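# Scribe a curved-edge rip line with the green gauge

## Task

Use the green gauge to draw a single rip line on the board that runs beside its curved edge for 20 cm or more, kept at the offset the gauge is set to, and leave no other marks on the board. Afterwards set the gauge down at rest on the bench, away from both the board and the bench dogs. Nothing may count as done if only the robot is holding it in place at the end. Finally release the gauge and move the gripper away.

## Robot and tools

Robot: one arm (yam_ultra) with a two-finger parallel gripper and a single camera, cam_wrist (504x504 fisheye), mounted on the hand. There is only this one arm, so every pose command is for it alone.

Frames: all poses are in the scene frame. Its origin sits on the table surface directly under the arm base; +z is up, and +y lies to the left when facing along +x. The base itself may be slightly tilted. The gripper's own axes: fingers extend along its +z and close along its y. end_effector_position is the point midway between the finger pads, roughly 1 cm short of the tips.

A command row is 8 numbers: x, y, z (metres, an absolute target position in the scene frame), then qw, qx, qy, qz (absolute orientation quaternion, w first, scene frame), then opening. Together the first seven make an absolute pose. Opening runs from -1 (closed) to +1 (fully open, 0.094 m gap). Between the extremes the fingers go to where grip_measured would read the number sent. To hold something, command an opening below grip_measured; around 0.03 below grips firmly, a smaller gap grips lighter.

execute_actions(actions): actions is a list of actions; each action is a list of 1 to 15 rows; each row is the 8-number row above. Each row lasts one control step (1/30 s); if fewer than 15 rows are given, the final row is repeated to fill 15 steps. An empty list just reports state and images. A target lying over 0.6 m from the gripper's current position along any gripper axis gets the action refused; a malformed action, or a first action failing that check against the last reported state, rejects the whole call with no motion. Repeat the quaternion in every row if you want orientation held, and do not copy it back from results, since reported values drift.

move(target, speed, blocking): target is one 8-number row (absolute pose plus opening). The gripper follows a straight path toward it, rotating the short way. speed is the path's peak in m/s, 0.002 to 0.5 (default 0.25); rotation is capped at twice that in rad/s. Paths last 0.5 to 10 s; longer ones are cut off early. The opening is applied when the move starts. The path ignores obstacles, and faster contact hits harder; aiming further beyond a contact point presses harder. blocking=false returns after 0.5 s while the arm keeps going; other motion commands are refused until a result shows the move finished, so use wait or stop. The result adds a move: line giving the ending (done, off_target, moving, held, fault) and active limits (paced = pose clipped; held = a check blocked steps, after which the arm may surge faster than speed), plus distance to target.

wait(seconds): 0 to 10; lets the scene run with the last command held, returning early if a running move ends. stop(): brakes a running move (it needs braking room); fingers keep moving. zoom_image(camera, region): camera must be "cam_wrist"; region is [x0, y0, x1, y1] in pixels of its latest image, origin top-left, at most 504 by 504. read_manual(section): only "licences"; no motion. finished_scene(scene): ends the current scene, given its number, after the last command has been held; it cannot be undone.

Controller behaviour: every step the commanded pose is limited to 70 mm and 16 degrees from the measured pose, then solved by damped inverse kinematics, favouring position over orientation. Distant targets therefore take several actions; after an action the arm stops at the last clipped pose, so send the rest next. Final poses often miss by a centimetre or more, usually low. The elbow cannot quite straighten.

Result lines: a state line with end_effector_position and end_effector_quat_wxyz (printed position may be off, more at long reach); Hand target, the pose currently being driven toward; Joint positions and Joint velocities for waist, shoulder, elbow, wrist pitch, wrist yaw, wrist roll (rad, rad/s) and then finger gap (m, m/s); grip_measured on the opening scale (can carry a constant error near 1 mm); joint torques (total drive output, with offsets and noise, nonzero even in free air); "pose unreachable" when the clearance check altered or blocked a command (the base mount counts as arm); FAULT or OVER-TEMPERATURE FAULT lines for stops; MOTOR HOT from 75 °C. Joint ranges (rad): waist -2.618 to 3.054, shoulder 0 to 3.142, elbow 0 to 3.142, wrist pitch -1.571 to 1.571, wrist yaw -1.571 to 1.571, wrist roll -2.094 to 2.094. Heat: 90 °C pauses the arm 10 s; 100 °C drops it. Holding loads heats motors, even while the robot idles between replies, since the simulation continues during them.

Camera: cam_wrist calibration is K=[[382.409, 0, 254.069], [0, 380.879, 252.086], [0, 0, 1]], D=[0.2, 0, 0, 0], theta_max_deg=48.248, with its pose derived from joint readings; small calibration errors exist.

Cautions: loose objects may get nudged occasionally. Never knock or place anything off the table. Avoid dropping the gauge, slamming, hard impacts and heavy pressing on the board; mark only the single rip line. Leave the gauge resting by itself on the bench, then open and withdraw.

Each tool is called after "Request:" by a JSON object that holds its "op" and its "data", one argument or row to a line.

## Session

Request:
{"op": "execute_actions", "data": {
  "actions": []
}}

Scene clock: 0.00 s.
end_effector_position=(+0.4334, -0.0825, +0.2324) grip_measured=+1.000 end_effector_quat_wxyz=(-0.010, -0.474, +0.880, -0.041)
Joint positions: [ 0.414  2.345  1.991 -1.436  0.827 -0.66   0.094]
Joint velocities: [-0.037  0.002 -0.002  0.007  0.007  0.051  0.   ]
Joint torques (N m, as the arm reports them, + toward a larger angle): no reading
Motor temperatures (°C, as the motors report them): [24 26 24 23 22 25]
Hand target: +0.435, -0.079, +0.241; +0.001, -0.474, +0.879, -0.043
camera_calibration (this result's frames):
cam_wrist: T_world_to_cam=[[0.837494, -0.544721, 0.0433842, -0.420532], [-0.446394, -0.636201, 0.629269, -0.0000803517], [-0.315175, -0.546376, -0.775975, 0.389341], [0, 0, 0, 1]] pos_world=[0.474868, -0.0163975, 0.320414]

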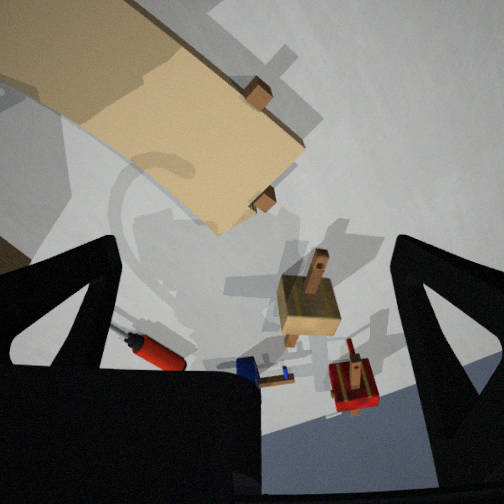

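Request:
{"op": "move", "data": {
  "target": [0.38,-0.05,0.4,0.3,0,0.954,0,1]
}}

Request:
{"op": "move", "data": {
  "target": [0.2,0.25,0.38,0.35,-0.35,0.85,0.15,1]
}}

Scene clock: 4.83 s.
end_effector_position=(+0.3820, -0.0488, +0.3926) grip_measured=+1.000 end_effector_quat_wxyz=(+0.286, -0.010, +0.958, +0.004)
Joint positions: [ 0.811  1.82   1.527 -1.099  0.908  0.289  0.094]
Joint velocities: [-0.007 -0.007  0.012 -0.022  0.007  0.007  0.   ]
Joint torques (N m, as the arm reports them, + toward a larger angle): [ 7.05 -5.2   5.17  1.37  0.21  0.04]
Motor temperatures (°C, as the motors report them): [25 26 25 23 22 25]
Hand target: +0.380, -0.050, +0.400; +0.298, -0.004, +0.954, +0.004
Off the commanded pose: 0.008 m, 2 deg.
move: done
camera_calibration (this result's frames):
cam_wrist: T_world_to_cam=[[0.0361097, -0.999246, -0.0142572, -0.0596073], [-0.998261, -0.0367319, 0.0461028, 0.366585], [-0.0465917, 0.0125676, -0.998835, 0.528006], [0, 0, 0, 1]] pos_world=[0.3927, -0.0527328, 0.509641]

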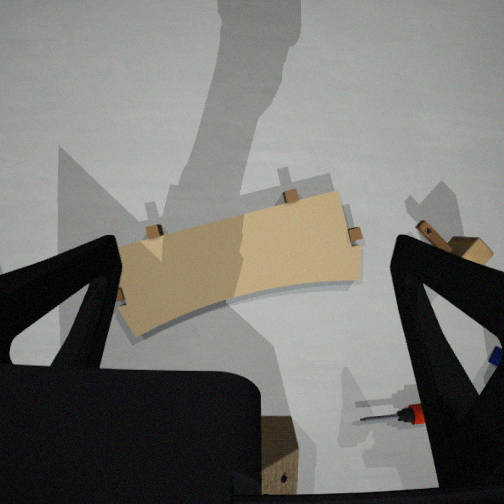

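Scene clock: 6.97 s.
end_effector_position=(+0.2013, +0.2498, +0.3735) grip_measured=+1.000 end_effector_quat_wxyz=(+0.336, -0.358, +0.859, +0.144)
Joint positions: [ 1.414  2.121  1.199 -0.637  0.532  0.246  0.094]
Joint velocities: [ 0.012  0.002  0.007 -0.007 -0.007 -0.037  0.   ]
Joint torques (N m, as the arm reports them, + toward a larger angle): [ 3.23 -5.8   9.73  1.77  0.08 -0.07]
Motor temperatures (°C, as the motors report them): [25 26 25 23 22 25]
Hand target: +0.202, +0.256, +0.385; +0.347, -0.355, +0.854, +0.156
Off the commanded pose: 0.007 m, 2 deg.
move: done
camera_calibration (this result's frames):
cam_wrist: T_world_to_cam=[[0.724098, -0.689487, -0.0169919, 0.0302048], [-0.685912, -0.717329, -0.122326, 0.368181], [0.0721532, 0.100231, -0.992345, 0.44851], [0, 0, 0, 1]] pos_world=[0.198307, 0.239978, 0.490628]

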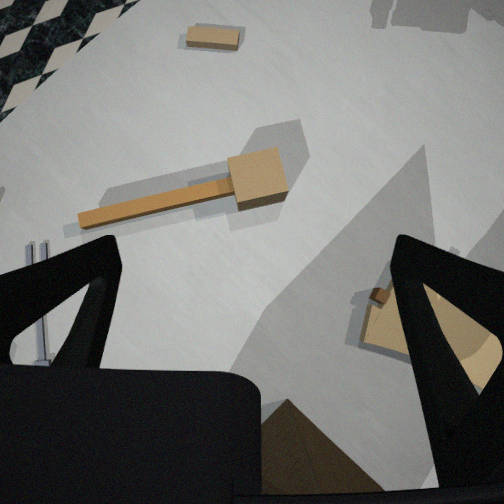

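Request:
{"op": "move", "data": {
  "target": [0.0,0.33,0.33,0.25,-0.78,0.5,0.3,1]
}}

Scene clock: 13.67 s.
end_effector_position=(+0.0025, +0.3243, +0.3227) grip_measured=+1.000 end_effector_quat_wxyz=(-0.238, +0.775, -0.508, -0.291)
Joint positions: [ 1.628  2.267  1.072 -0.421 -0.196 -0.453  0.094]
Joint velocities: [ 0.007  0.007  0.002 -0.051 -0.007  0.022  0.   ]
Joint torques (N m, as the arm reports them, + toward a larger angle): [ 1.55 -6.52 10.22  1.86 -0.21 -0.06]
Motor temperatures (°C, as the motors report them): [25 26 25 24 22 25]
Hand target: -0.002, +0.332, +0.334; -0.248, +0.776, -0.496, -0.301
Off the commanded pose: 0.010 m, 2 deg.
move: done
camera_calibration (this result's frames):
cam_wrist: T_world_to_cam=[[0.919602, 0.387623, 0.0638824, -0.151262], [0.392832, -0.908973, -0.139468, 0.344008], [0.00400625, 0.15335, -0.988164, 0.386625], [0, 0, 0, 1]] pos_world=[0.00241474, 0.312037, 0.43969]

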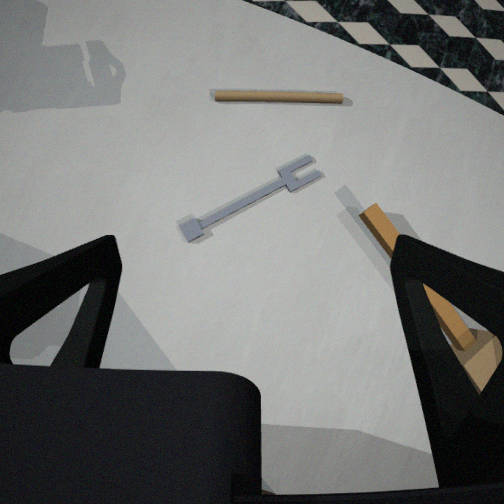

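Not here; the −y side.

Request:
{"op": "move", "data": {
  "target": [0.35,-0.05,0.38,0.35,0,0.937,0,1],
  "speed": 0.3
}}

Request:
{"op": "move", "data": {
  "target": [0.08,-0.4,0.33,0.25,0.55,0.78,-0.15,1],
  "speed": 0.3
}}

Scene clock: 19.87 s.
end_effector_position=(+0.3437, -0.0568, +0.3641) grip_measured=+1.000 end_effector_quat_wxyz=(+0.350, -0.008, +0.937, -0.005)
Joint positions: [ 0.835  1.541  1.088 -0.755  0.964  0.153  0.094]
Joint velocities: [ 0.002 -0.027  0.012 -0.007 -0.037  0.022  0.   ]
Joint torques (N m, as the arm reports them, + toward a larger angle): [ 4.33 -0.95  8.56  1.55  0.17  0.06]
Motor temperatures (°C, as the motors report them): [25 26 26 25 22 25]
Hand target: +0.349, -0.059, +0.372; +0.358, +0.005, +0.934, -0.006
Off the commanded pose: 0.018 m, 1 deg.
move: off_target
camera_calibration (this result's frames):
cam_wrist: T_world_to_cam=[[0.0271527, -0.999621, 0.00449866, -0.0703052], [-0.995621, -0.0274462, -0.0893637, 0.378325], [0.0894533, -0.00205249, -0.995989, 0.449207], [0, 0, 0, 1]] pos_world=[0.338394, -0.058973, 0.48153]

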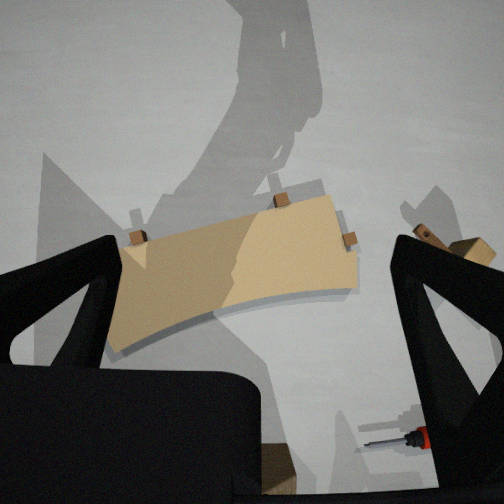

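Scene clock: 23.37 s.
end_effector_position=(+0.0755, -0.3967, +0.3304) grip_measured=+1.000 end_effector_quat_wxyz=(+0.256, +0.545, +0.782, -0.161)
Joint positions: [-0.404  0.542  1.105 -0.859  0.73  -0.023  0.094]
Joint velocities: [-0.027  0.002 -0.002  0.051 -0.066 -0.066  0.   ]
Joint torques (N m, as the arm reports them, + toward a larger angle): [-1.74 -3.88  5.36  1.53 -0.08 -0.07]
Motor temperatures (°C, as the motors report them): [24 26 26 25 22 25]
Hand target: +0.073, -0.396, +0.333; +0.265, +0.548, +0.777, -0.162
Off the commanded pose: 0.006 m, 2 deg.
move: done
camera_calibration (this result's frames):
cam_wrist: T_world_to_cam=[[-0.928628, -0.368854, -0.0399576, -0.0655914], [-0.369513, 0.929168, 0.0103291, 0.398222], [0.0333174, 0.0243568, -0.999148, 0.454715], [0, 0, 0, 1]] pos_world=[0.0710882, -0.405284, 0.447593]

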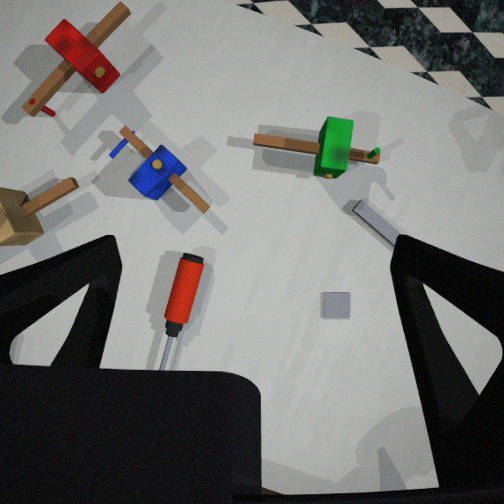

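Request:
{"op": "move", "data": {
  "target": [0.04,-0.53,0.13,0,0.994,0.113,0,0.8],
  "speed": 0.2
}}

Scene clock: 32.40 s.
end_effector_position=(+0.0460, -0.5302, +0.1292) grip_measured=+0.803 end_effector_quat_wxyz=(+0.004, +0.992, +0.123, -0.002)
Joint positions: [-1.257  1.613  1.868 -1.054  0.09   1.427  0.085]
Joint velocities: [ 0.002 -0.012  0.017 -0.037  0.022  0.066  0.   ]
Joint torques (N m, as the arm reports them, + toward a larger angle): [ -0.03 -13.3    8.75   0.22   0.     0.03]
Motor temperatures (°C, as the motors report them): [24 27 26 24 22 25]
Hand target: +0.043, -0.534, +0.134; +0.007, +0.993, +0.117, -0.005
Off the commanded pose: 0.006 m, 1 deg.
move: done
camera_calibration (this result's frames):
cam_wrist: T_world_to_cam=[[-0.250363, 0.967785, -0.0266703, 0.525475], [0.783945, 0.218815, 0.58099, 0.0101115], [0.568109, 0.12455, -0.813473, 0.262488], [0, 0, 0, 1]] pos_world=[-0.0254893, -0.543452, 0.221667]

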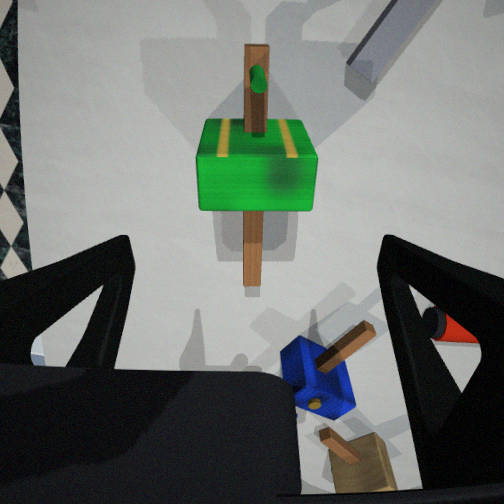

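Request:
{"op": "move", "data": {
  "target": [0.046,-0.529,0.045,0,0.993,0.117,0,0.8],
  "speed": 0.06
}}

Scene clock: 37.13 s.
end_effector_position=(+0.0498, -0.5330, +0.0477) grip_measured=+0.803 end_effector_quat_wxyz=(+0.002, +0.993, +0.118, +0.003)
Joint positions: [-1.271  1.759  1.793 -0.836  0.07   1.429  0.085]
Joint velocities: [ 0.007  0.017 -0.002 -0.051 -0.037  0.066  0.002]
Joint torques (N m, as the arm reports them, + toward a larger angle): [ -0.01 -13.82   5.24   0.42   0.    -0.07]
Motor temperatures (°C, as the motors report them): [24 28 26 24 22 25]
Hand target: +0.045, -0.531, +0.045; +0.000, +0.993, +0.117, -0.000
Off the commanded pose: 0.006 m, 0 deg.
move: done
camera_calibration (this result's frames):
cam_wrist: T_world_to_cam=[[-0.239541, 0.970584, -0.0242311, 0.527821], [0.781075, 0.207474, 0.588963, 0.0487925], [0.576665, 0.122155, -0.807797, 0.19235], [0, 0, 0, 1]] pos_world=[-0.0225972, -0.545914, 0.139433]

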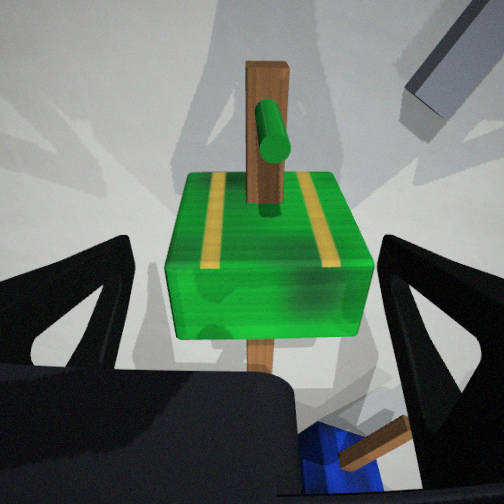

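Request:
{"op": "move", "data": {
  "target": [0.048,-0.526,0.034,0,0.993,0.117,0,0.8],
  "speed": 0.03
}}

Scene clock: 41.70 s.
end_effector_position=(+0.0502, -0.5299, +0.0398) grip_measured=+0.803 end_effector_quat_wxyz=(+0.005, +0.993, +0.118, +0.003)
Joint positions: [-1.271  1.759  1.757 -0.795  0.07   1.429  0.085]
Joint velocities: [-0.012 -0.007  0.007  0.022  0.022 -0.095  0.   ]
Joint torques (N m, as the arm reports them, + toward a larger angle): [  0.51 -13.21   4.97   0.41   0.03  -0.02]
Motor temperatures (°C, as the motors report them): [24 29 26 24 22 25]
Hand target: +0.048, -0.526, +0.034; -0.000, +0.993, +0.117, +0.000
Off the commanded pose: 0.007 m, 1 deg.
move: done
camera_calibration (this result's frames):
cam_wrist: T_world_to_cam=[[-0.239127, 0.970538, -0.029553, 0.524857], [0.780639, 0.21026, 0.588552, 0.0540031], [0.577426, 0.117668, -0.807919, 0.182985], [0, 0, 0, 1]] pos_world=[-0.0223097, -0.54228, 0.131564]

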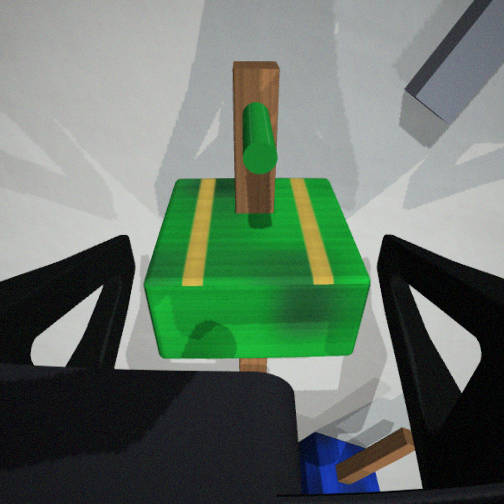

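Request:
{"op": "execute_actions", "data": {
  "actions": [
    [[0.058,-0.525,0.034,0,0.993,0.117,0,0.8]],
    [[0.058,-0.525,0.034,0,0.993,0.117,0,0.8]]
  ]
}}

Scene clock: 44.80 s.
end_effector_position=(+0.0574, -0.5305, +0.0403) grip_measured=+0.803 end_effector_quat_wxyz=(+0.008, +0.993, +0.116, +0.006)
Joint positions: [-1.254  1.759  1.757 -0.79   0.076  1.443  0.085]
Joint velocities: [-0.012  0.002  0.012 -0.051  0.066 -0.066  0.002]
Joint torques (N m, as the arm reports them, + toward a larger angle): [  1.53 -13.08   4.89   0.44   0.15   0.05]
Motor temperatures (°C, as the motors report them): [24 29 26 24 22 25]
Hand target: +0.058, -0.525, +0.034; -0.000, +0.993, +0.117, +0.000
Off the commanded pose: 0.008 m, 1 deg.
camera_calibration (this result's frames):
cam_wrist: T_world_to_cam=[[-0.235734, 0.971146, -0.0361328, 0.527631], [0.777411, 0.210757, 0.592633, 0.0484387], [0.583148, 0.111614, -0.804662, 0.175629], [0, 0, 0, 1]] pos_world=[-0.0156937, -0.542218, 0.13168]

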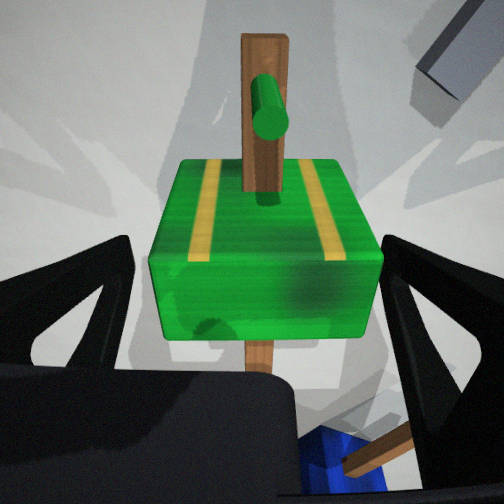

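Good; close.

Request:
{"op": "execute_actions", "data": {
  "actions": [
    [[0.056,-0.525,0.036,0,0.993,0.117,0,0.4]],
    [[0.056,-0.525,0.036,0,0.993,0.117,0,0.17]]
  ]
}}

Request:
{"op": "move", "data": {
  "target": [0.08,-0.48,0.2,0,0.82,0.57,0,0.17],
  "speed": 0.15
}}

Request:
{"op": "move", "data": {
  "target": [0.3,-0.25,0.2,0,0.26,0.966,0,0.17]
}}

Request:
{"op": "move", "data": {
  "target": [0.31,-0.04,0.2,0,-0.147,0.989,0,0.17],
  "speed": 0.2
}}

Scene clock: 48.80 s.
end_effector_position=(+0.0574, -0.5308, +0.0403) grip_measured=+0.173 end_effector_quat_wxyz=(+0.009, +0.993, +0.116, +0.006)
Joint positions: [-1.254  1.759  1.757 -0.789  0.076  1.443  0.055]
Joint velocities: [ 0.002 -0.017  0.022 -0.051 -0.007  0.037  0.001]
Joint torques (N m, as the arm reports them, + toward a larger angle): [  1.1  -13.56   4.79   0.38   0.12   0.01]
Motor temperatures (°C, as the motors report them): [24 30 25 24 22 25]
Hand target: +0.056, -0.525, +0.036; -0.000, +0.993, +0.117, -0.000
Off the commanded pose: 0.007 m, 1 deg.
camera_calibration (this result's frames):
cam_wrist: T_world_to_cam=[[-0.23564, 0.971128, -0.0372118, 0.527932], [0.777586, 0.21137, 0.592184, 0.04886], [0.582952, 0.110607, -0.804943, 0.175174], [0, 0, 0, 1]] pos_world=[-0.0157091, -0.542392, 0.131716]

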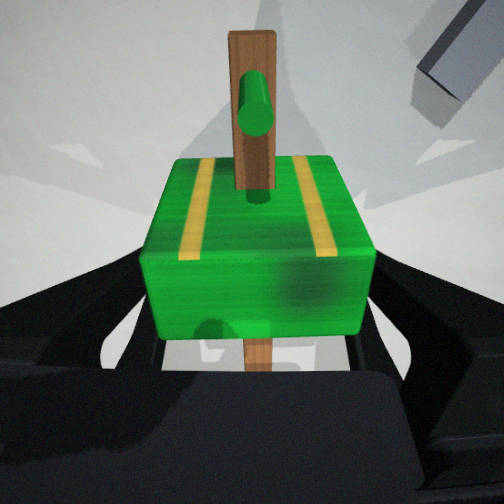

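Scene clock: 52.57 s.
end_effector_position=(+0.0804, -0.4674, +0.1832) grip_measured=+0.173 end_effector_quat_wxyz=(-0.020, +0.824, +0.567, +0.013)
Joint positions: [-1.071  1.399  1.698 -1.174  0.202  0.618  0.055]
Joint velocities: [-0.012  0.007 -0.032 -0.081 -0.022  0.081 -0.001]
Joint torques (N m, as the arm reports them, + toward a larger angle): [  2.1  -13.64   8.81   0.16   0.13  -0.08]
Motor temperatures (°C, as the motors report them): [24 30 25 24 22 25]
Hand target: +0.080, -0.475, +0.199; -0.000, +0.822, +0.569, +0.003
Off the commanded pose: 0.021 m, 3 deg.
move: off_target
camera_calibration (this result's frames):
cam_wrist: T_world_to_cam=[[-0.935791, 0.352553, -0.00142235, 0.237648], [0.275653, 0.734178, 0.620482, 0.212525], [0.219797, 0.58025, -0.784219, 0.514643], [0, 0, 0, 1]] pos_world=[0.0506887, -0.538436, 0.272063]

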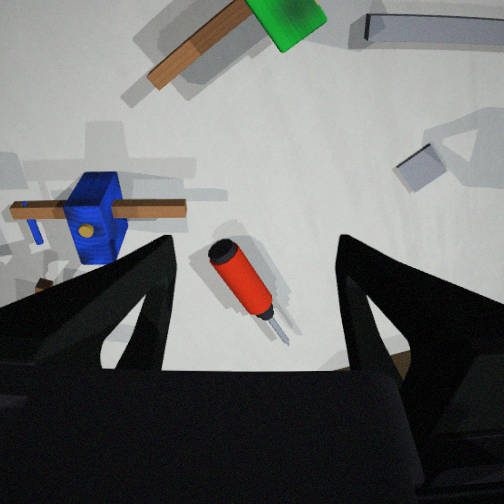

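Scene clock: 55.87 s.
end_effector_position=(+0.2963, -0.2491, +0.1883) grip_measured=+0.173 end_effector_quat_wxyz=(-0.012, +0.271, +0.962, +0.020)
Joint positions: [-0.034  1.637  1.38  -1.136  0.703  0.281  0.055]
Joint velocities: [-0.007  0.007 -0.002 -0.007 -0.051  0.037  0.   ]
Joint torques (N m, as the arm reports them, + toward a larger angle): [ 6.74 -6.47  6.96  0.19  0.09 -0.06]
Motor temperatures (°C, as the motors report them): [24 30 25 23 22 25]
Hand target: +0.302, -0.251, +0.195; -0.002, +0.266, +0.964, +0.016
Off the commanded pose: 0.012 m, 3 deg.
move: off_target
camera_calibration (this result's frames):
cam_wrist: T_world_to_cam=[[-0.518252, -0.853734, -0.0505162, -0.0522335], [-0.691373, 0.38346, 0.612341, 0.19021], [-0.503406, 0.352273, -0.788978, 0.502955], [0, 0, 0, 1]] pos_world=[0.357627, -0.294709, 0.277708]

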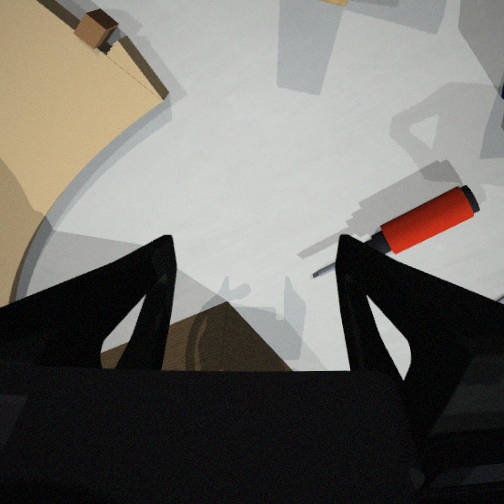

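Scene clock: 58.33 s.
end_effector_position=(+0.3071, -0.0430, +0.1937) grip_measured=+0.173 end_effector_quat_wxyz=(-0.018, -0.145, +0.989, +0.004)
Joint positions: [ 0.471  1.999  1.229 -1.105  0.713  0.134  0.055]
Joint velocities: [-0.012 -0.022  0.007 -0.022  0.037 -0.081  0.001]
Joint torques (N m, as the arm reports them, + toward a larger angle): [ 7.97 -5.72  6.39  0.36 -0.05 -0.08]
Motor temperatures (°C, as the motors report them): [24 29 25 23 22 25]
Hand target: +0.314, -0.037, +0.200; -0.004, -0.148, +0.989, +0.008
Off the commanded pose: 0.008 m, 2 deg.
move: done
camera_calibration (this result's frames):
cam_wrist: T_world_to_cam=[[0.291935, -0.955921, -0.0314637, -0.127301], [-0.750111, -0.249243, 0.612545, 0.106176], [-0.593387, -0.155222, -0.789809, 0.445955], [0, 0, 0, 1]] pos_world=[0.381431, -0.0260042, 0.283176]

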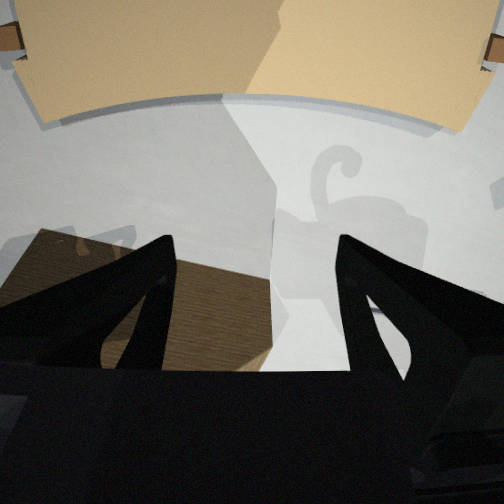

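Request:
{"op": "move", "data": {
  "target": [0.27,-0.3,0.2,0,0.4,0.917,0,0.8],
  "speed": 0.3
}}

Request:
{"op": "move", "data": {
  "target": [0.07,-0.5,0.16,0,0.9,0.436,0,0.8],
  "speed": 0.3
}}

Request:
{"op": "move", "data": {
  "target": [0.056,-0.53,0.1,0,0.993,0.117,0,0.8],
  "speed": 0.2
}}

Scene clock: 72.20 s.
end_effector_position=(+0.2625, -0.2968, +0.1923) grip_measured=+0.797 end_effector_quat_wxyz=(-0.004, +0.388, +0.921, -0.009)
Joint positions: [-0.145  1.509  1.357 -1.121  0.734  0.37   0.084]
Joint velocities: [ 0.012  0.012  0.012 -0.022 -0.037  0.066 -0.001]
Joint torques (N m, as the arm reports them, + toward a larger angle): [ 4.71 -8.23  6.86  0.23 -0.03  0.03]
Motor temperatures (°C, as the motors report them): [25 28 26 23 22 25]
Hand target: +0.265, -0.303, +0.201; +0.009, +0.399, +0.917, -0.006
Off the commanded pose: 0.011 m, 2 deg.
move: off_target
camera_calibration (this result's frames):
cam_wrist: T_world_to_cam=[[-0.711785, -0.702396, 0.00174116, -0.0245828], [-0.568721, 0.577774, 0.585435, 0.213323], [-0.412213, 0.415713, -0.810718, 0.504973], [0, 0, 0, 1]] pos_world=[0.31198, -0.350444, 0.284546]

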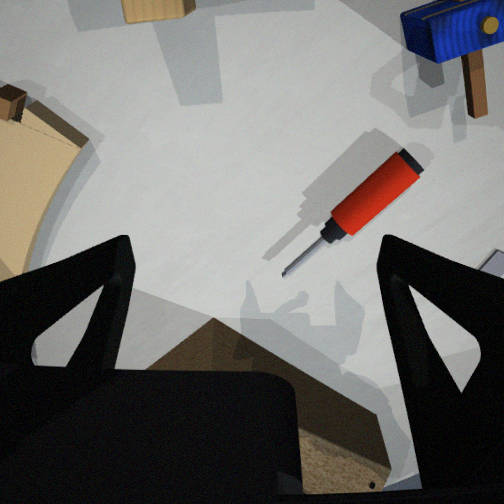

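Scene clock: 75.20 s.
end_effector_position=(+0.0696, -0.4938, +0.1618) grip_measured=+0.798 end_effector_quat_wxyz=(+0.008, +0.894, +0.448, -0.008)
Joint positions: [-1.137  1.442  1.692 -1.049  0.179  0.832  0.084]
Joint velocities: [ 0.007  0.002 -0.027 -0.11  -0.051  0.007 -0.   ]
Joint torques (N m, as the arm reports them, + toward a larger angle): [  0.54 -11.62   8.76   0.3    0.01   0.05]
Motor temperatures (°C, as the motors report them): [25 28 26 23 22 25]
Hand target: +0.068, -0.499, +0.165; +0.012, +0.897, +0.442, -0.009
Off the commanded pose: 0.006 m, 2 deg.
move: done
camera_calibration (this result's frames):
cam_wrist: T_world_to_cam=[[-0.804176, 0.593836, -0.0256877, 0.350755], [0.476985, 0.670515, 0.568238, 0.21119], [0.354664, 0.444711, -0.822463, 0.445462], [0, 0, 0, 1]] pos_world=[0.0233448, -0.547998, 0.25538]

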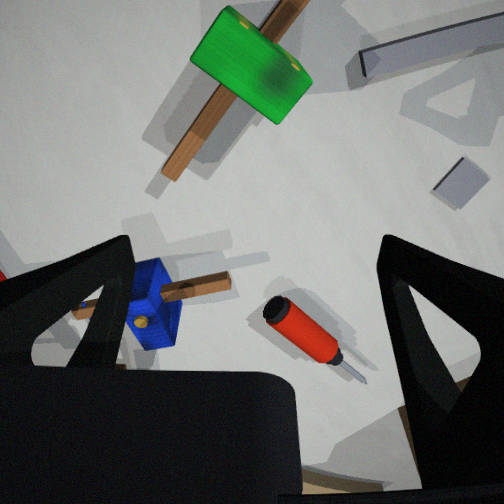

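Scene clock: 77.47 s.
end_effector_position=(+0.0584, -0.5229, +0.0972) grip_measured=+0.798 end_effector_quat_wxyz=(-0.010, +0.992, +0.125, +0.002)
Joint positions: [-1.229  1.663  1.821 -0.987  0.102  1.446  0.084]
Joint velocities: [-0.027  0.012 -0.017  0.066 -0.022  0.022 -0.   ]
Joint torques (N m, as the arm reports them, + toward a larger angle): [  0.24 -13.28   8.45   0.33   0.     0.06]
Motor temperatures (°C, as the motors report them): [25 29 26 23 22 25]
Hand target: +0.056, -0.531, +0.101; +0.001, +0.993, +0.118, -0.001
Off the commanded pose: 0.008 m, 2 deg.
move: done
camera_calibration (this result's frames):
cam_wrist: T_world_to_cam=[[-0.2544, 0.967099, 0.000466492, 0.517891], [0.780784, 0.205104, 0.590176, 0.00943633], [0.570663, 0.150505, -0.807274, 0.241311], [0, 0, 0, 1]] pos_world=[-0.0133233, -0.539106, 0.188993]

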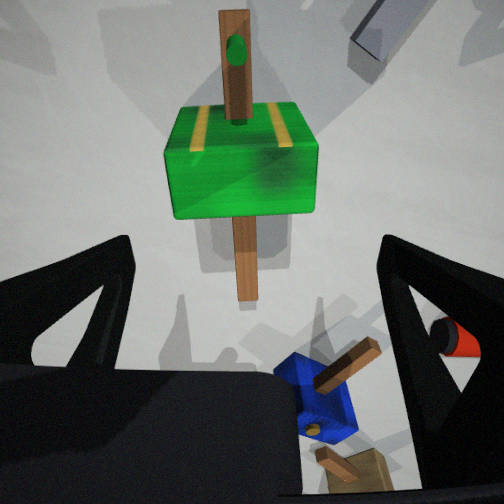

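Request:
{"op": "move", "data": {
  "target": [0.051,-0.529,0.034,0,0.994,0.105,0,0.8],
  "speed": 0.06
}}

Scene clock: 81.93 s.
end_effector_position=(+0.0547, -0.5324, +0.0368) grip_measured=+0.798 end_effector_quat_wxyz=(+0.002, +0.994, +0.111, +0.002)
Joint positions: [-1.26   1.782  1.787 -0.808  0.079  1.451  0.084]
Joint velocities: [-0.002 -0.027 -0.017  0.125  0.051 -0.051 -0.001]
Joint torques (N m, as the arm reports them, + toward a larger angle): [  0.15 -13.93   5.13   0.42   0.     0.05]
Motor temperatures (°C, as the motors report them): [25 29 26 23 22 25]
Hand target: +0.051, -0.531, +0.034; +0.000, +0.994, +0.106, -0.001
Off the commanded pose: 0.006 m, 1 deg.
move: done
camera_calibration (this result's frames):
cam_wrist: T_world_to_cam=[[-0.225707, 0.973902, -0.0239142, 0.529078], [0.784404, 0.196238, 0.588389, 0.045084], [0.577726, 0.114045, -0.808225, 0.176359], [0, 0, 0, 1]] pos_world=[-0.0178348, -0.54423, 0.128664]

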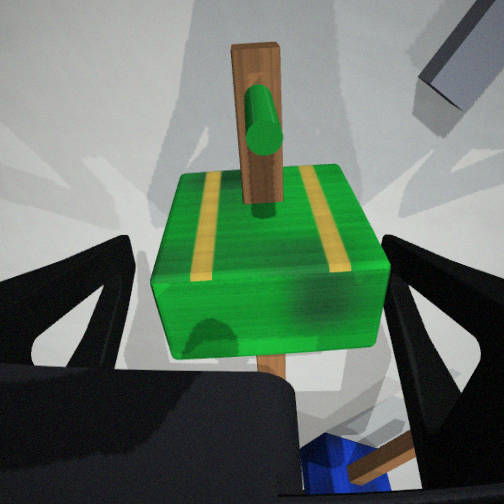

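Request:
{"op": "execute_actions", "data": {
  "actions": [
    [[0.055,-0.523,0.034,0,0.989,0.148,0,0.8]],
    [[0.055,-0.523,0.034,0,0.989,0.148,0,0.4]],
    [[0.055,-0.523,0.034,0,0.989,0.148,0,0.1]]
  ]
}}

Scene clock: 87.10 s.
end_effector_position=(+0.0544, -0.5216, +0.0278) grip_measured=+0.153 end_effector_quat_wxyz=(-0.006, +0.989, +0.145, +0.003)
Joint positions: [-1.26   1.779  1.738 -0.78   0.079  1.384  0.054]
Joint velocities: [ 0.012  0.002 -0.002 -0.007  0.066  0.007 -0.002]
Joint torques (N m, as the arm reports them, + toward a larger angle): [  1.33 -15.54   4.83   0.35   0.08  -0.06]
Motor temperatures (°C, as the motors report them): [24 30 26 23 22 25]
Hand target: +0.055, -0.523, +0.034; -0.000, +0.989, +0.148, +0.000
Off the commanded pose: 0.006 m, 1 deg.
camera_calibration (this result's frames):
cam_wrist: T_world_to_cam=[[-0.291604, 0.956513, -0.00707778, 0.512342], [0.770202, 0.23918, 0.591255, 0.071584], [0.567236, 0.166961, -0.806454, 0.196128], [0, 0, 0, 1]] pos_world=[-0.016984, -0.539929, 0.11947]

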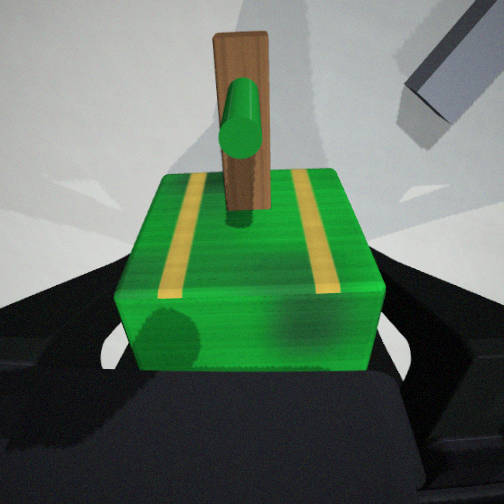

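Request:
{"op": "execute_actions", "data": {
  "actions": [
    [[0.055,-0.523,0.034,0,0.989,0.148,0,0.5]],
    [[0.057,-0.523,0.046,0,0.987,0.162,0,0.5]],
    [[0.057,-0.523,0.046,0,0.987,0.162,0,0.5]]
  ]
}}

Scene clock: 91.00 s.
end_effector_position=(+0.0537, -0.5234, +0.0378) grip_measured=+0.497 end_effector_quat_wxyz=(-0.002, +0.988, +0.155, +0.003)
Joint positions: [-1.26   1.755  1.738 -0.795  0.079  1.363  0.07 ]
Joint velocities: [ 0.002  0.012 -0.022  0.007  0.037 -0.022  0.001]
Joint torques (N m, as the arm reports them, + toward a larger angle): [  2.   -15.54   5.44   0.2    0.12  -0.07]
Motor temperatures (°C, as the motors report them): [24 31 26 23 22 25]
Hand target: +0.057, -0.523, +0.046; -0.000, +0.987, +0.162, +0.000
Off the commanded pose: 0.009 m, 1 deg.
camera_calibration (this result's frames):
cam_wrist: T_world_to_cam=[[-0.311619, 0.950076, -0.0157819, 0.511982], [0.764309, 0.260488, 0.589897, 0.0781439], [0.564558, 0.171761, -0.807324, 0.207534], [0, 0, 0, 1]] pos_world=[-0.0173476, -0.542424, 0.129531]

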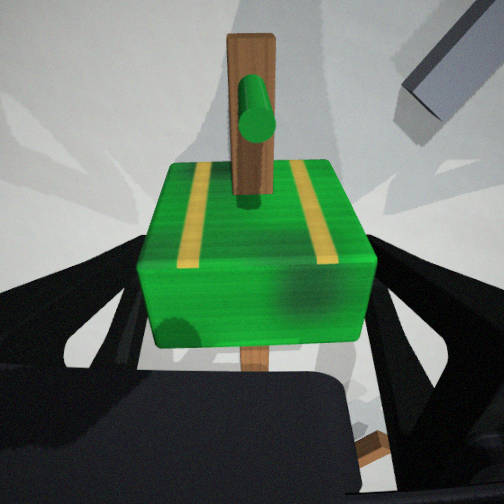

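Request:
{"op": "execute_actions", "data": {
  "actions": [
    [[0.055,-0.523,0.045,0,0.986,0.168,0,0.25]],
    [[0.055,-0.523,0.045,0,0.986,0.168,0,0.09]]
  ]
}}

Request:
{"op": "move", "data": {
  "target": [0.07,-0.5,0.18,0,0.9,0.436,0,0.09],
  "speed": 0.15
}}

Scene clock: 94.93 s.
end_effector_position=(+0.0537, -0.5233, +0.0378) grip_measured=+0.111 end_effector_quat_wxyz=(-0.002, +0.987, +0.163, +0.003)
Joint positions: [-1.26   1.755  1.738 -0.795  0.079  1.346  0.052]
Joint velocities: [-0.012 -0.012  0.007  0.051  0.066  0.007 -0.001]
Joint torques (N m, as the arm reports them, + toward a larger angle): [  1.53 -15.49   5.28   0.24   0.1   -0.07]
Motor temperatures (°C, as the motors report them): [24 32 26 23 22 25]
Hand target: +0.055, -0.523, +0.045; -0.000, +0.986, +0.168, +0.000
Off the commanded pose: 0.007 m, 1 deg.
camera_calibration (this result's frames):
cam_wrist: T_world_to_cam=[[-0.32719, 0.944831, -0.0155059, 0.509971], [0.759903, 0.272834, 0.590007, 0.0848194], [0.561688, 0.181262, -0.807249, 0.212647], [0, 0, 0, 1]] pos_world=[-0.017038, -0.543523, 0.129522]

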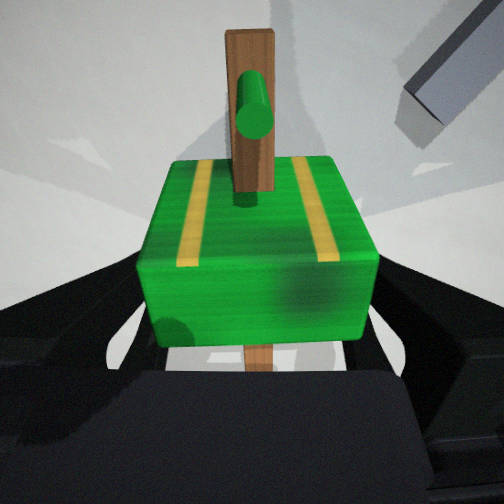

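Scene clock: 97.40 s.
end_effector_position=(+0.0704, -0.4890, +0.1643) grip_measured=+0.111 end_effector_quat_wxyz=(-0.017, +0.902, +0.432, +0.010)
Joint positions: [-1.143  1.478  1.762 -1.141  0.153  0.872  0.052]
Joint velocities: [-0.002 -0.002  0.002  0.037  0.051  0.007  0.002]
Joint torques (N m, as the arm reports them, + toward a larger angle): [  1.95 -14.33   8.6    0.16   0.13  -0.07]
Motor temperatures (°C, as the motors report them): [24 32 26 23 22 25]
Hand target: +0.070, -0.496, +0.180; -0.000, +0.901, +0.435, +0.002
Off the commanded pose: 0.019 m, 2 deg.
move: off_target
camera_calibration (this result's frames):
cam_wrist: T_world_to_cam=[[-0.782018, 0.623246, 0.0034005, 0.356614], [0.494509, 0.617145, 0.61204, 0.171551], [0.379353, 0.480308, -0.79082, 0.45559], [0, 0, 0, 1]] pos_world=[0.0212154, -0.546953, 0.254081]

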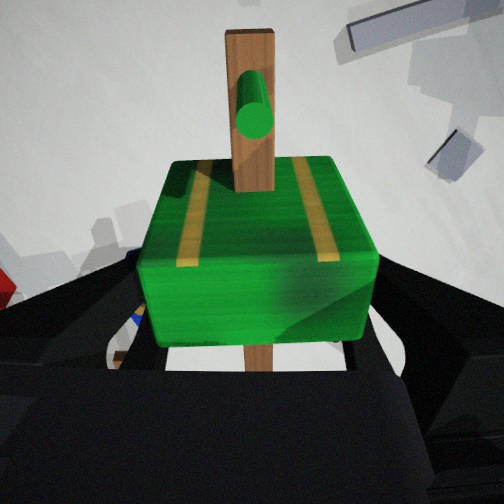

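Request:
{"op": "move", "data": {
  "target": [0.3,-0.25,0.2,0,0.26,0.966,0,0.06]
}}

Request:
{"op": "move", "data": {
  "target": [0.28,0.0,0.16,0.05,-0.15,0.987,0,0.06],
  "speed": 0.2
}}

Request:
{"op": "move", "data": {
  "target": [0.238,0.054,0.08,0.102,-0.215,0.971,0.0226,0.06],
  "speed": 0.08
}}

Scene clock: 104.70 s.
end_effector_position=(+0.2958, -0.2486, +0.1871) grip_measured=+0.111 end_effector_quat_wxyz=(-0.013, +0.273, +0.962, +0.021)
Joint positions: [-0.037  1.636  1.375 -1.131  0.701  0.281  0.052]
Joint velocities: [-0.002  0.002  0.007 -0.022  0.007 -0.051 -0.   ]
Joint torques (N m, as the arm reports them, + toward a larger angle): [ 6.84 -6.46  7.11  0.17  0.07 -0.06]
Motor temperatures (°C, as the motors report them): [24 31 26 23 22 25]
Hand target: +0.302, -0.251, +0.195; -0.002, +0.267, +0.964, +0.017
Off the commanded pose: 0.014 m, 3 deg.
move: off_target
camera_calibration (this result's frames):
cam_wrist: T_world_to_cam=[[-0.520415, -0.852359, -0.0515018, -0.0509685], [-0.689924, 0.384168, 0.613531, 0.189996], [-0.503163, 0.354823, -0.78799, 0.501944], [0, 0, 0, 1]] pos_world=[0.357117, -0.294535, 0.276334]

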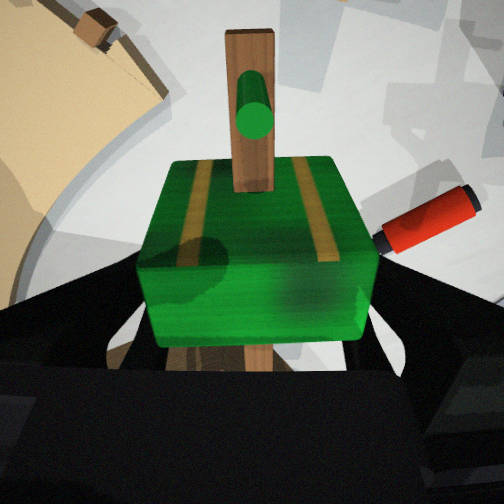

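Scene clock: 107.30 s.
end_effector_position=(+0.2862, -0.0017, +0.1579) grip_measured=+0.112 end_effector_quat_wxyz=(+0.039, -0.142, +0.989, +0.007)
Joint positions: [ 0.517  1.981  0.947 -0.732  0.725  0.101  0.052]
Joint velocities: [-0.002 -0.002 -0.002 -0.022 -0.037 -0.095  0.   ]
Joint torques (N m, as the arm reports them, + toward a larger angle): [ 7.35 -5.11  4.05  0.6  -0.02 -0.06]
Motor temperatures (°C, as the motors report them): [24 31 26 23 22 25]
Hand target: +0.286, +0.004, +0.160; +0.046, -0.151, +0.987, +0.008
Off the commanded pose: 0.007 m, 2 deg.
move: done
camera_calibration (this result's frames):
cam_wrist: T_world_to_cam=[[0.288835, -0.95716, -0.0204765, -0.0836806], [-0.814854, -0.257007, 0.519576, 0.155865], [-0.50258, -0.133386, -0.854179, 0.395953], [0, 0, 0, 1]] pos_world=[0.350176, 0.0127776, 0.255517]

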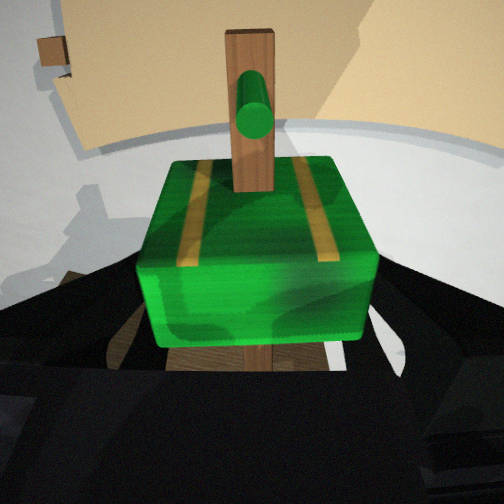

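Scene clock: 109.30 s.
end_effector_position=(+0.2446, +0.0540, +0.0813) grip_measured=+0.112 end_effector_quat_wxyz=(+0.103, -0.211, +0.972, +0.018)
Joint positions: [ 0.514  2.163  0.58  -0.008  0.713 -0.158  0.052]
Joint velocities: [ 0.012 -0.002  0.007  0.081 -0.037  0.007  0.001]
Joint torques (N m, as the arm reports them, + toward a larger angle): [ 5.36 -4.69  2.18  0.88 -0.09 -0.06]
Motor temperatures (°C, as the motors report them): [25 30 26 23 22 25]
Hand target: +0.241, +0.057, +0.079; +0.103, -0.216, +0.971, +0.022
Off the commanded pose: 0.007 m, 1 deg.
move: done
camera_calibration (this result's frames):
cam_wrist: T_world_to_cam=[[0.42197, -0.906569, -0.00864571, -0.0561734], [-0.827864, -0.389188, 0.403949, 0.195786], [-0.369572, -0.163297, -0.914741, 0.29104], [0, 0, 0, 1]] pos_world=[0.293348, 0.0727986, 0.186653]

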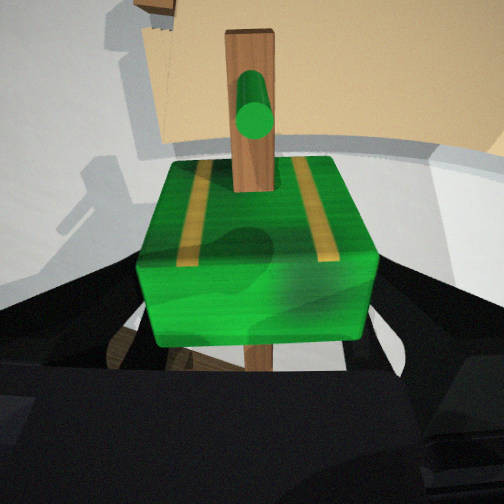

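Request:
{"op": "move", "data": {
  "target": [0.234,0.053,0.052,0.09,-0.215,0.972,0.02,0.06],
  "speed": 0.03
}}

Scene clock: 114.97 s.
end_effector_position=(+0.2392, +0.0515, +0.0535) grip_measured=+0.112 end_effector_quat_wxyz=(+0.091, -0.209, +0.973, +0.018)
Joint positions: [ 0.429  2.249  0.553  0.147  0.713 -0.245  0.052]
Joint velocities: [-0.007 -0.007  0.027  0.037  0.037  0.095  0.001]
Joint torques (N m, as the arm reports them, + toward a larger angle): [ 5.37 -4.63  1.09  0.81 -0.04 -0.07]
Motor temperatures (°C, as the motors report them): [25 29 25 23 22 25]
Hand target: +0.235, +0.053, +0.051; +0.090, -0.214, +0.972, +0.019
Off the commanded pose: 0.006 m, 1 deg.
move: done
camera_calibration (this result's frames):
cam_wrist: T_world_to_cam=[[0.418694, -0.908014, -0.0143614, -0.0552132], [-0.81926, -0.384497, 0.425411, 0.198167], [-0.391801, -0.166351, -0.904886, 0.268188], [0, 0, 0, 1]] pos_world=[0.290544, 0.0706738, 0.157584]

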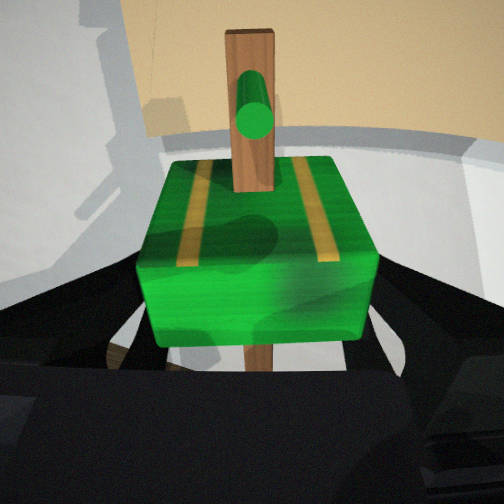

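Request:
{"op": "move", "data": {
  "target": [0.258,0.071,0.050,0.09,-0.218,0.972,0.02,0.06],
  "speed": 0.02
}}

Scene clock: 118.23 s.
end_effector_position=(+0.2524, +0.0638, +0.0472) grip_measured=+0.112 end_effector_quat_wxyz=(+0.082, -0.214, +0.973, +0.018)
Joint positions: [ 0.434  2.326  0.645  0.104  0.713 -0.234  0.052]
Joint velocities: [-0.007  0.022 -0.012 -0.022 -0.022  0.066  0.   ]
Joint torques (N m, as the arm reports them, + toward a larger angle): [ 7.37 -5.13  4.17  0.58 -0.06  0.04]
Motor temperatures (°C, as the motors report them): [25 29 25 23 22 25]
Hand target: +0.258, +0.071, +0.050; +0.090, -0.218, +0.972, +0.020
Off the commanded pose: 0.010 m, 1 deg.
move: done
camera_calibration (this result's frames):
cam_wrist: T_world_to_cam=[[0.427726, -0.903748, -0.0170487, -0.0521196], [-0.807913, -0.390692, 0.441176, 0.213163], [-0.405373, -0.174928, -0.897259, 0.273254], [0, 0, 0, 1]] pos_world=[0.30528, 0.0839778, 0.150249]

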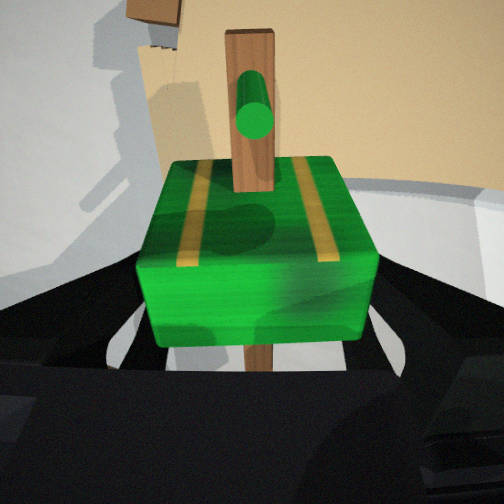

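Request:
{"op": "move", "data": {
  "target": [0.234,0.046,0.052,0.08,-0.212,0.974,0.017,0.06],
  "speed": 0.03
}}

Request:
{"op": "move", "data": {
  "target": [0.236,0.047,0.039,0.08,-0.212,0.974,0.017,0.06],
  "speed": 0.02
}}

Scene clock: 122.87 s.
end_effector_position=(+0.2315, +0.0489, +0.0486) grip_measured=+0.112 end_effector_quat_wxyz=(+0.071, -0.217, +0.973, +0.018)
Joint positions: [ 0.414  2.26   0.56   0.111  0.713 -0.245  0.052]
Joint velocities: [-0.007  0.002 -0.012 -0.007 -0.051 -0.051 -0.   ]
Joint torques (N m, as the arm reports them, + toward a larger angle): [ 5.32 -7.38  0.94  0.74  0.01 -0.07]
Motor temperatures (°C, as the motors report them): [25 28 25 23 22 25]
Hand target: +0.234, +0.046, +0.052; +0.080, -0.212, +0.974, +0.017
Off the commanded pose: 0.005 m, 1 deg.
move: done
camera_calibration (this result's frames):
cam_wrist: T_world_to_cam=[[0.432083, -0.90157, -0.0218172, -0.0574807], [-0.796402, -0.392809, 0.459832, 0.186441], [-0.423141, -0.181311, -0.887738, 0.267462], [0, 0, 0, 1]] pos_world=[0.286493, 0.0699065, 0.15045]

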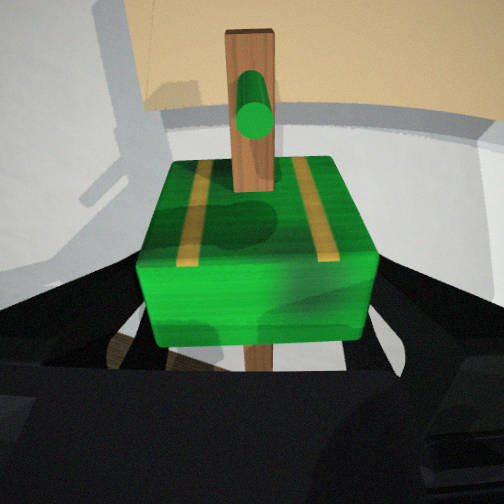

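Scene clock: 123.83 s.
end_effector_position=(+0.2413, +0.0459, +0.0410) grip_measured=+0.112 end_effector_quat_wxyz=(+0.083, -0.206, +0.975, +0.018)
Joint positions: [ 0.371  2.277  0.56   0.197  0.713 -0.301  0.052]
Joint velocities: [ 0.002 -0.002 -0.002  0.095 -0.007  0.051 -0.   ]
Joint torques (N m, as the arm reports them, + toward a larger angle): [ 5.48 -4.73  0.81  0.78  0.02 -0.07]
Motor temperatures (°C, as the motors report them): [25 28 25 23 22 25]
Hand target: +0.236, +0.047, +0.039; +0.080, -0.212, +0.974, +0.016
Off the commanded pose: 0.006 m, 1 deg.
move: done
camera_calibration (this result's frames):
cam_wrist: T_world_to_cam=[[0.412892, -0.9106, -0.0180975, -0.0596721], [-0.814441, -0.378039, 0.440197, 0.201053], [-0.407685, -0.167014, -0.897719, 0.260356], [0, 0, 0, 1]] pos_world=[0.294527, 0.0651516, 0.144144]

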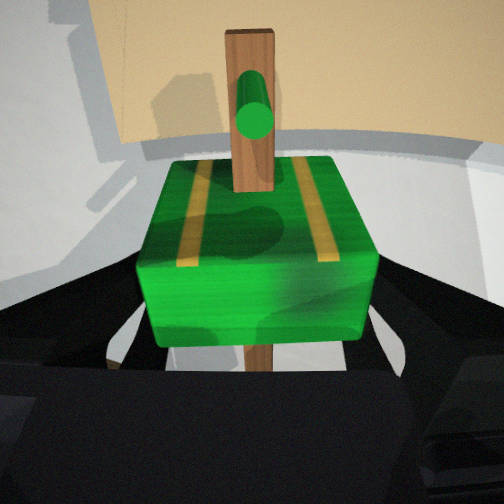

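Request:
{"op": "move", "data": {
  "target": [0.259,0.069,0.043,0.085,-0.215,0.973,0.018,0.06],
  "speed": 0.02
}}

Scene clock: 131.20 s.
end_effector_position=(+0.2443, +0.0593, +0.0386) grip_measured=+0.112 end_effector_quat_wxyz=(+0.063, -0.223, +0.973, +0.014)
Joint positions: [ 0.408  2.346  0.646  0.095  0.721 -0.251  0.052]
Joint velocities: [ 0.002 -0.002  0.022  0.037 -0.022 -0.007 -0.001]
Joint torques (N m, as the arm reports them, + toward a larger angle): [ 7.6  -5.27  4.42  0.8  -0.1   0.08]
Motor temperatures (°C, as the motors report them): [25 28 25 23 22 25]
Hand target: +0.259, +0.069, +0.044; +0.085, -0.215, +0.973, +0.019
Off the commanded pose: 0.018 m, 3 deg.
move: off_target
camera_calibration (this result's frames):
cam_wrist: T_world_to_cam=[[0.443081, -0.896332, -0.0163778, -0.0571076], [-0.78479, -0.396644, 0.476212, 0.202017], [-0.43334, -0.198147, -0.879178, 0.269057], [0, 0, 0, 1]] pos_world=[0.300437, 0.0822543, 0.139411]

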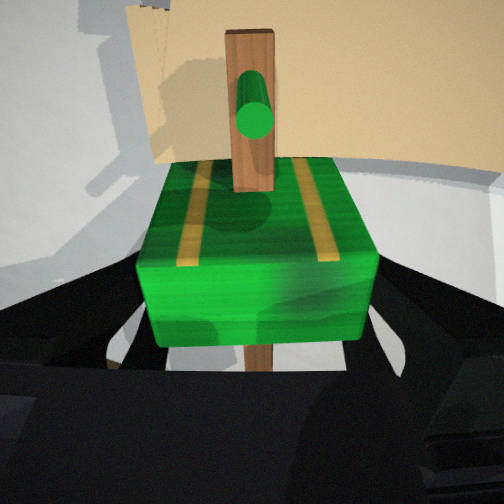

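Request:
{"op": "execute_actions", "data": {
  "actions": [
    [[0.259,0.069,0.042,0.085,-0.215,0.973,0.018,0.06],[0.259,0.069,0.041,0.085,-0.215,0.973,0.018,0.06],[0.259,0.069,0.040,0.085,-0.215,0.973,0.018,0.06],[0.259,0.069,0.039,0.085,-0.215,0.973,0.018,0.06],[0.259,0.069,0.038,0.085,-0.215,0.973,0.018,0.06],[0.259,0.069,0.037,0.085,-0.215,0.973,0.018,0.06],[0.259,0.069,0.036,0.085,-0.215,0.973,0.018,0.06],[0.259,0.069,0.035,0.085,-0.215,0.973,0.018,0.06]],
    [[0.259,0.069,0.035,0.085,-0.215,0.973,0.018,0.06]]
  ]
}}

Scene clock: 136.07 s.
end_effector_position=(+0.2430, +0.0624, +0.0339) grip_measured=+0.112 end_effector_quat_wxyz=(+0.063, -0.230, +0.971, +0.013)
Joint positions: [ 0.405  2.372  0.646  0.123  0.721 -0.269  0.052]
Joint velocities: [-0.002  0.017 -0.007  0.007 -0.051 -0.022 -0.   ]
Joint torques (N m, as the arm reports them, + toward a larger angle): [ 5.85 -5.41  3.87  1.03 -0.08 -0.1 ]
Motor temperatures (°C, as the motors report them): [25 28 25 23 22 25]
Hand target: +0.259, +0.068, +0.036; +0.085, -0.215, +0.973, +0.018
Off the commanded pose: 0.017 m, 3 deg.
camera_calibration (this result's frames):
cam_wrist: T_world_to_cam=[[0.455285, -0.890223, -0.0147893, -0.0571644], [-0.779519, -0.406583, 0.476488, 0.20376], [-0.430194, -0.205409, -0.879057, 0.264631], [0, 0, 0, 1]] pos_world=[0.298703, 0.086314, 0.134691]

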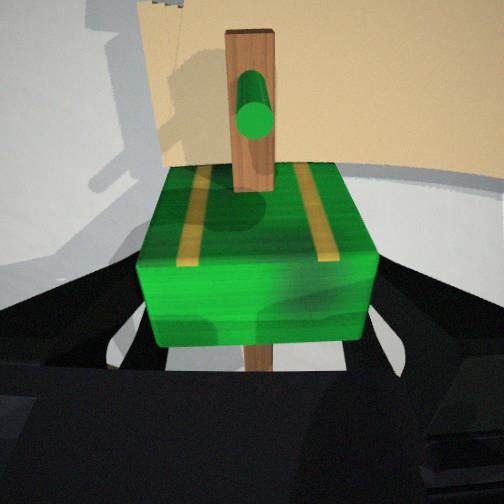

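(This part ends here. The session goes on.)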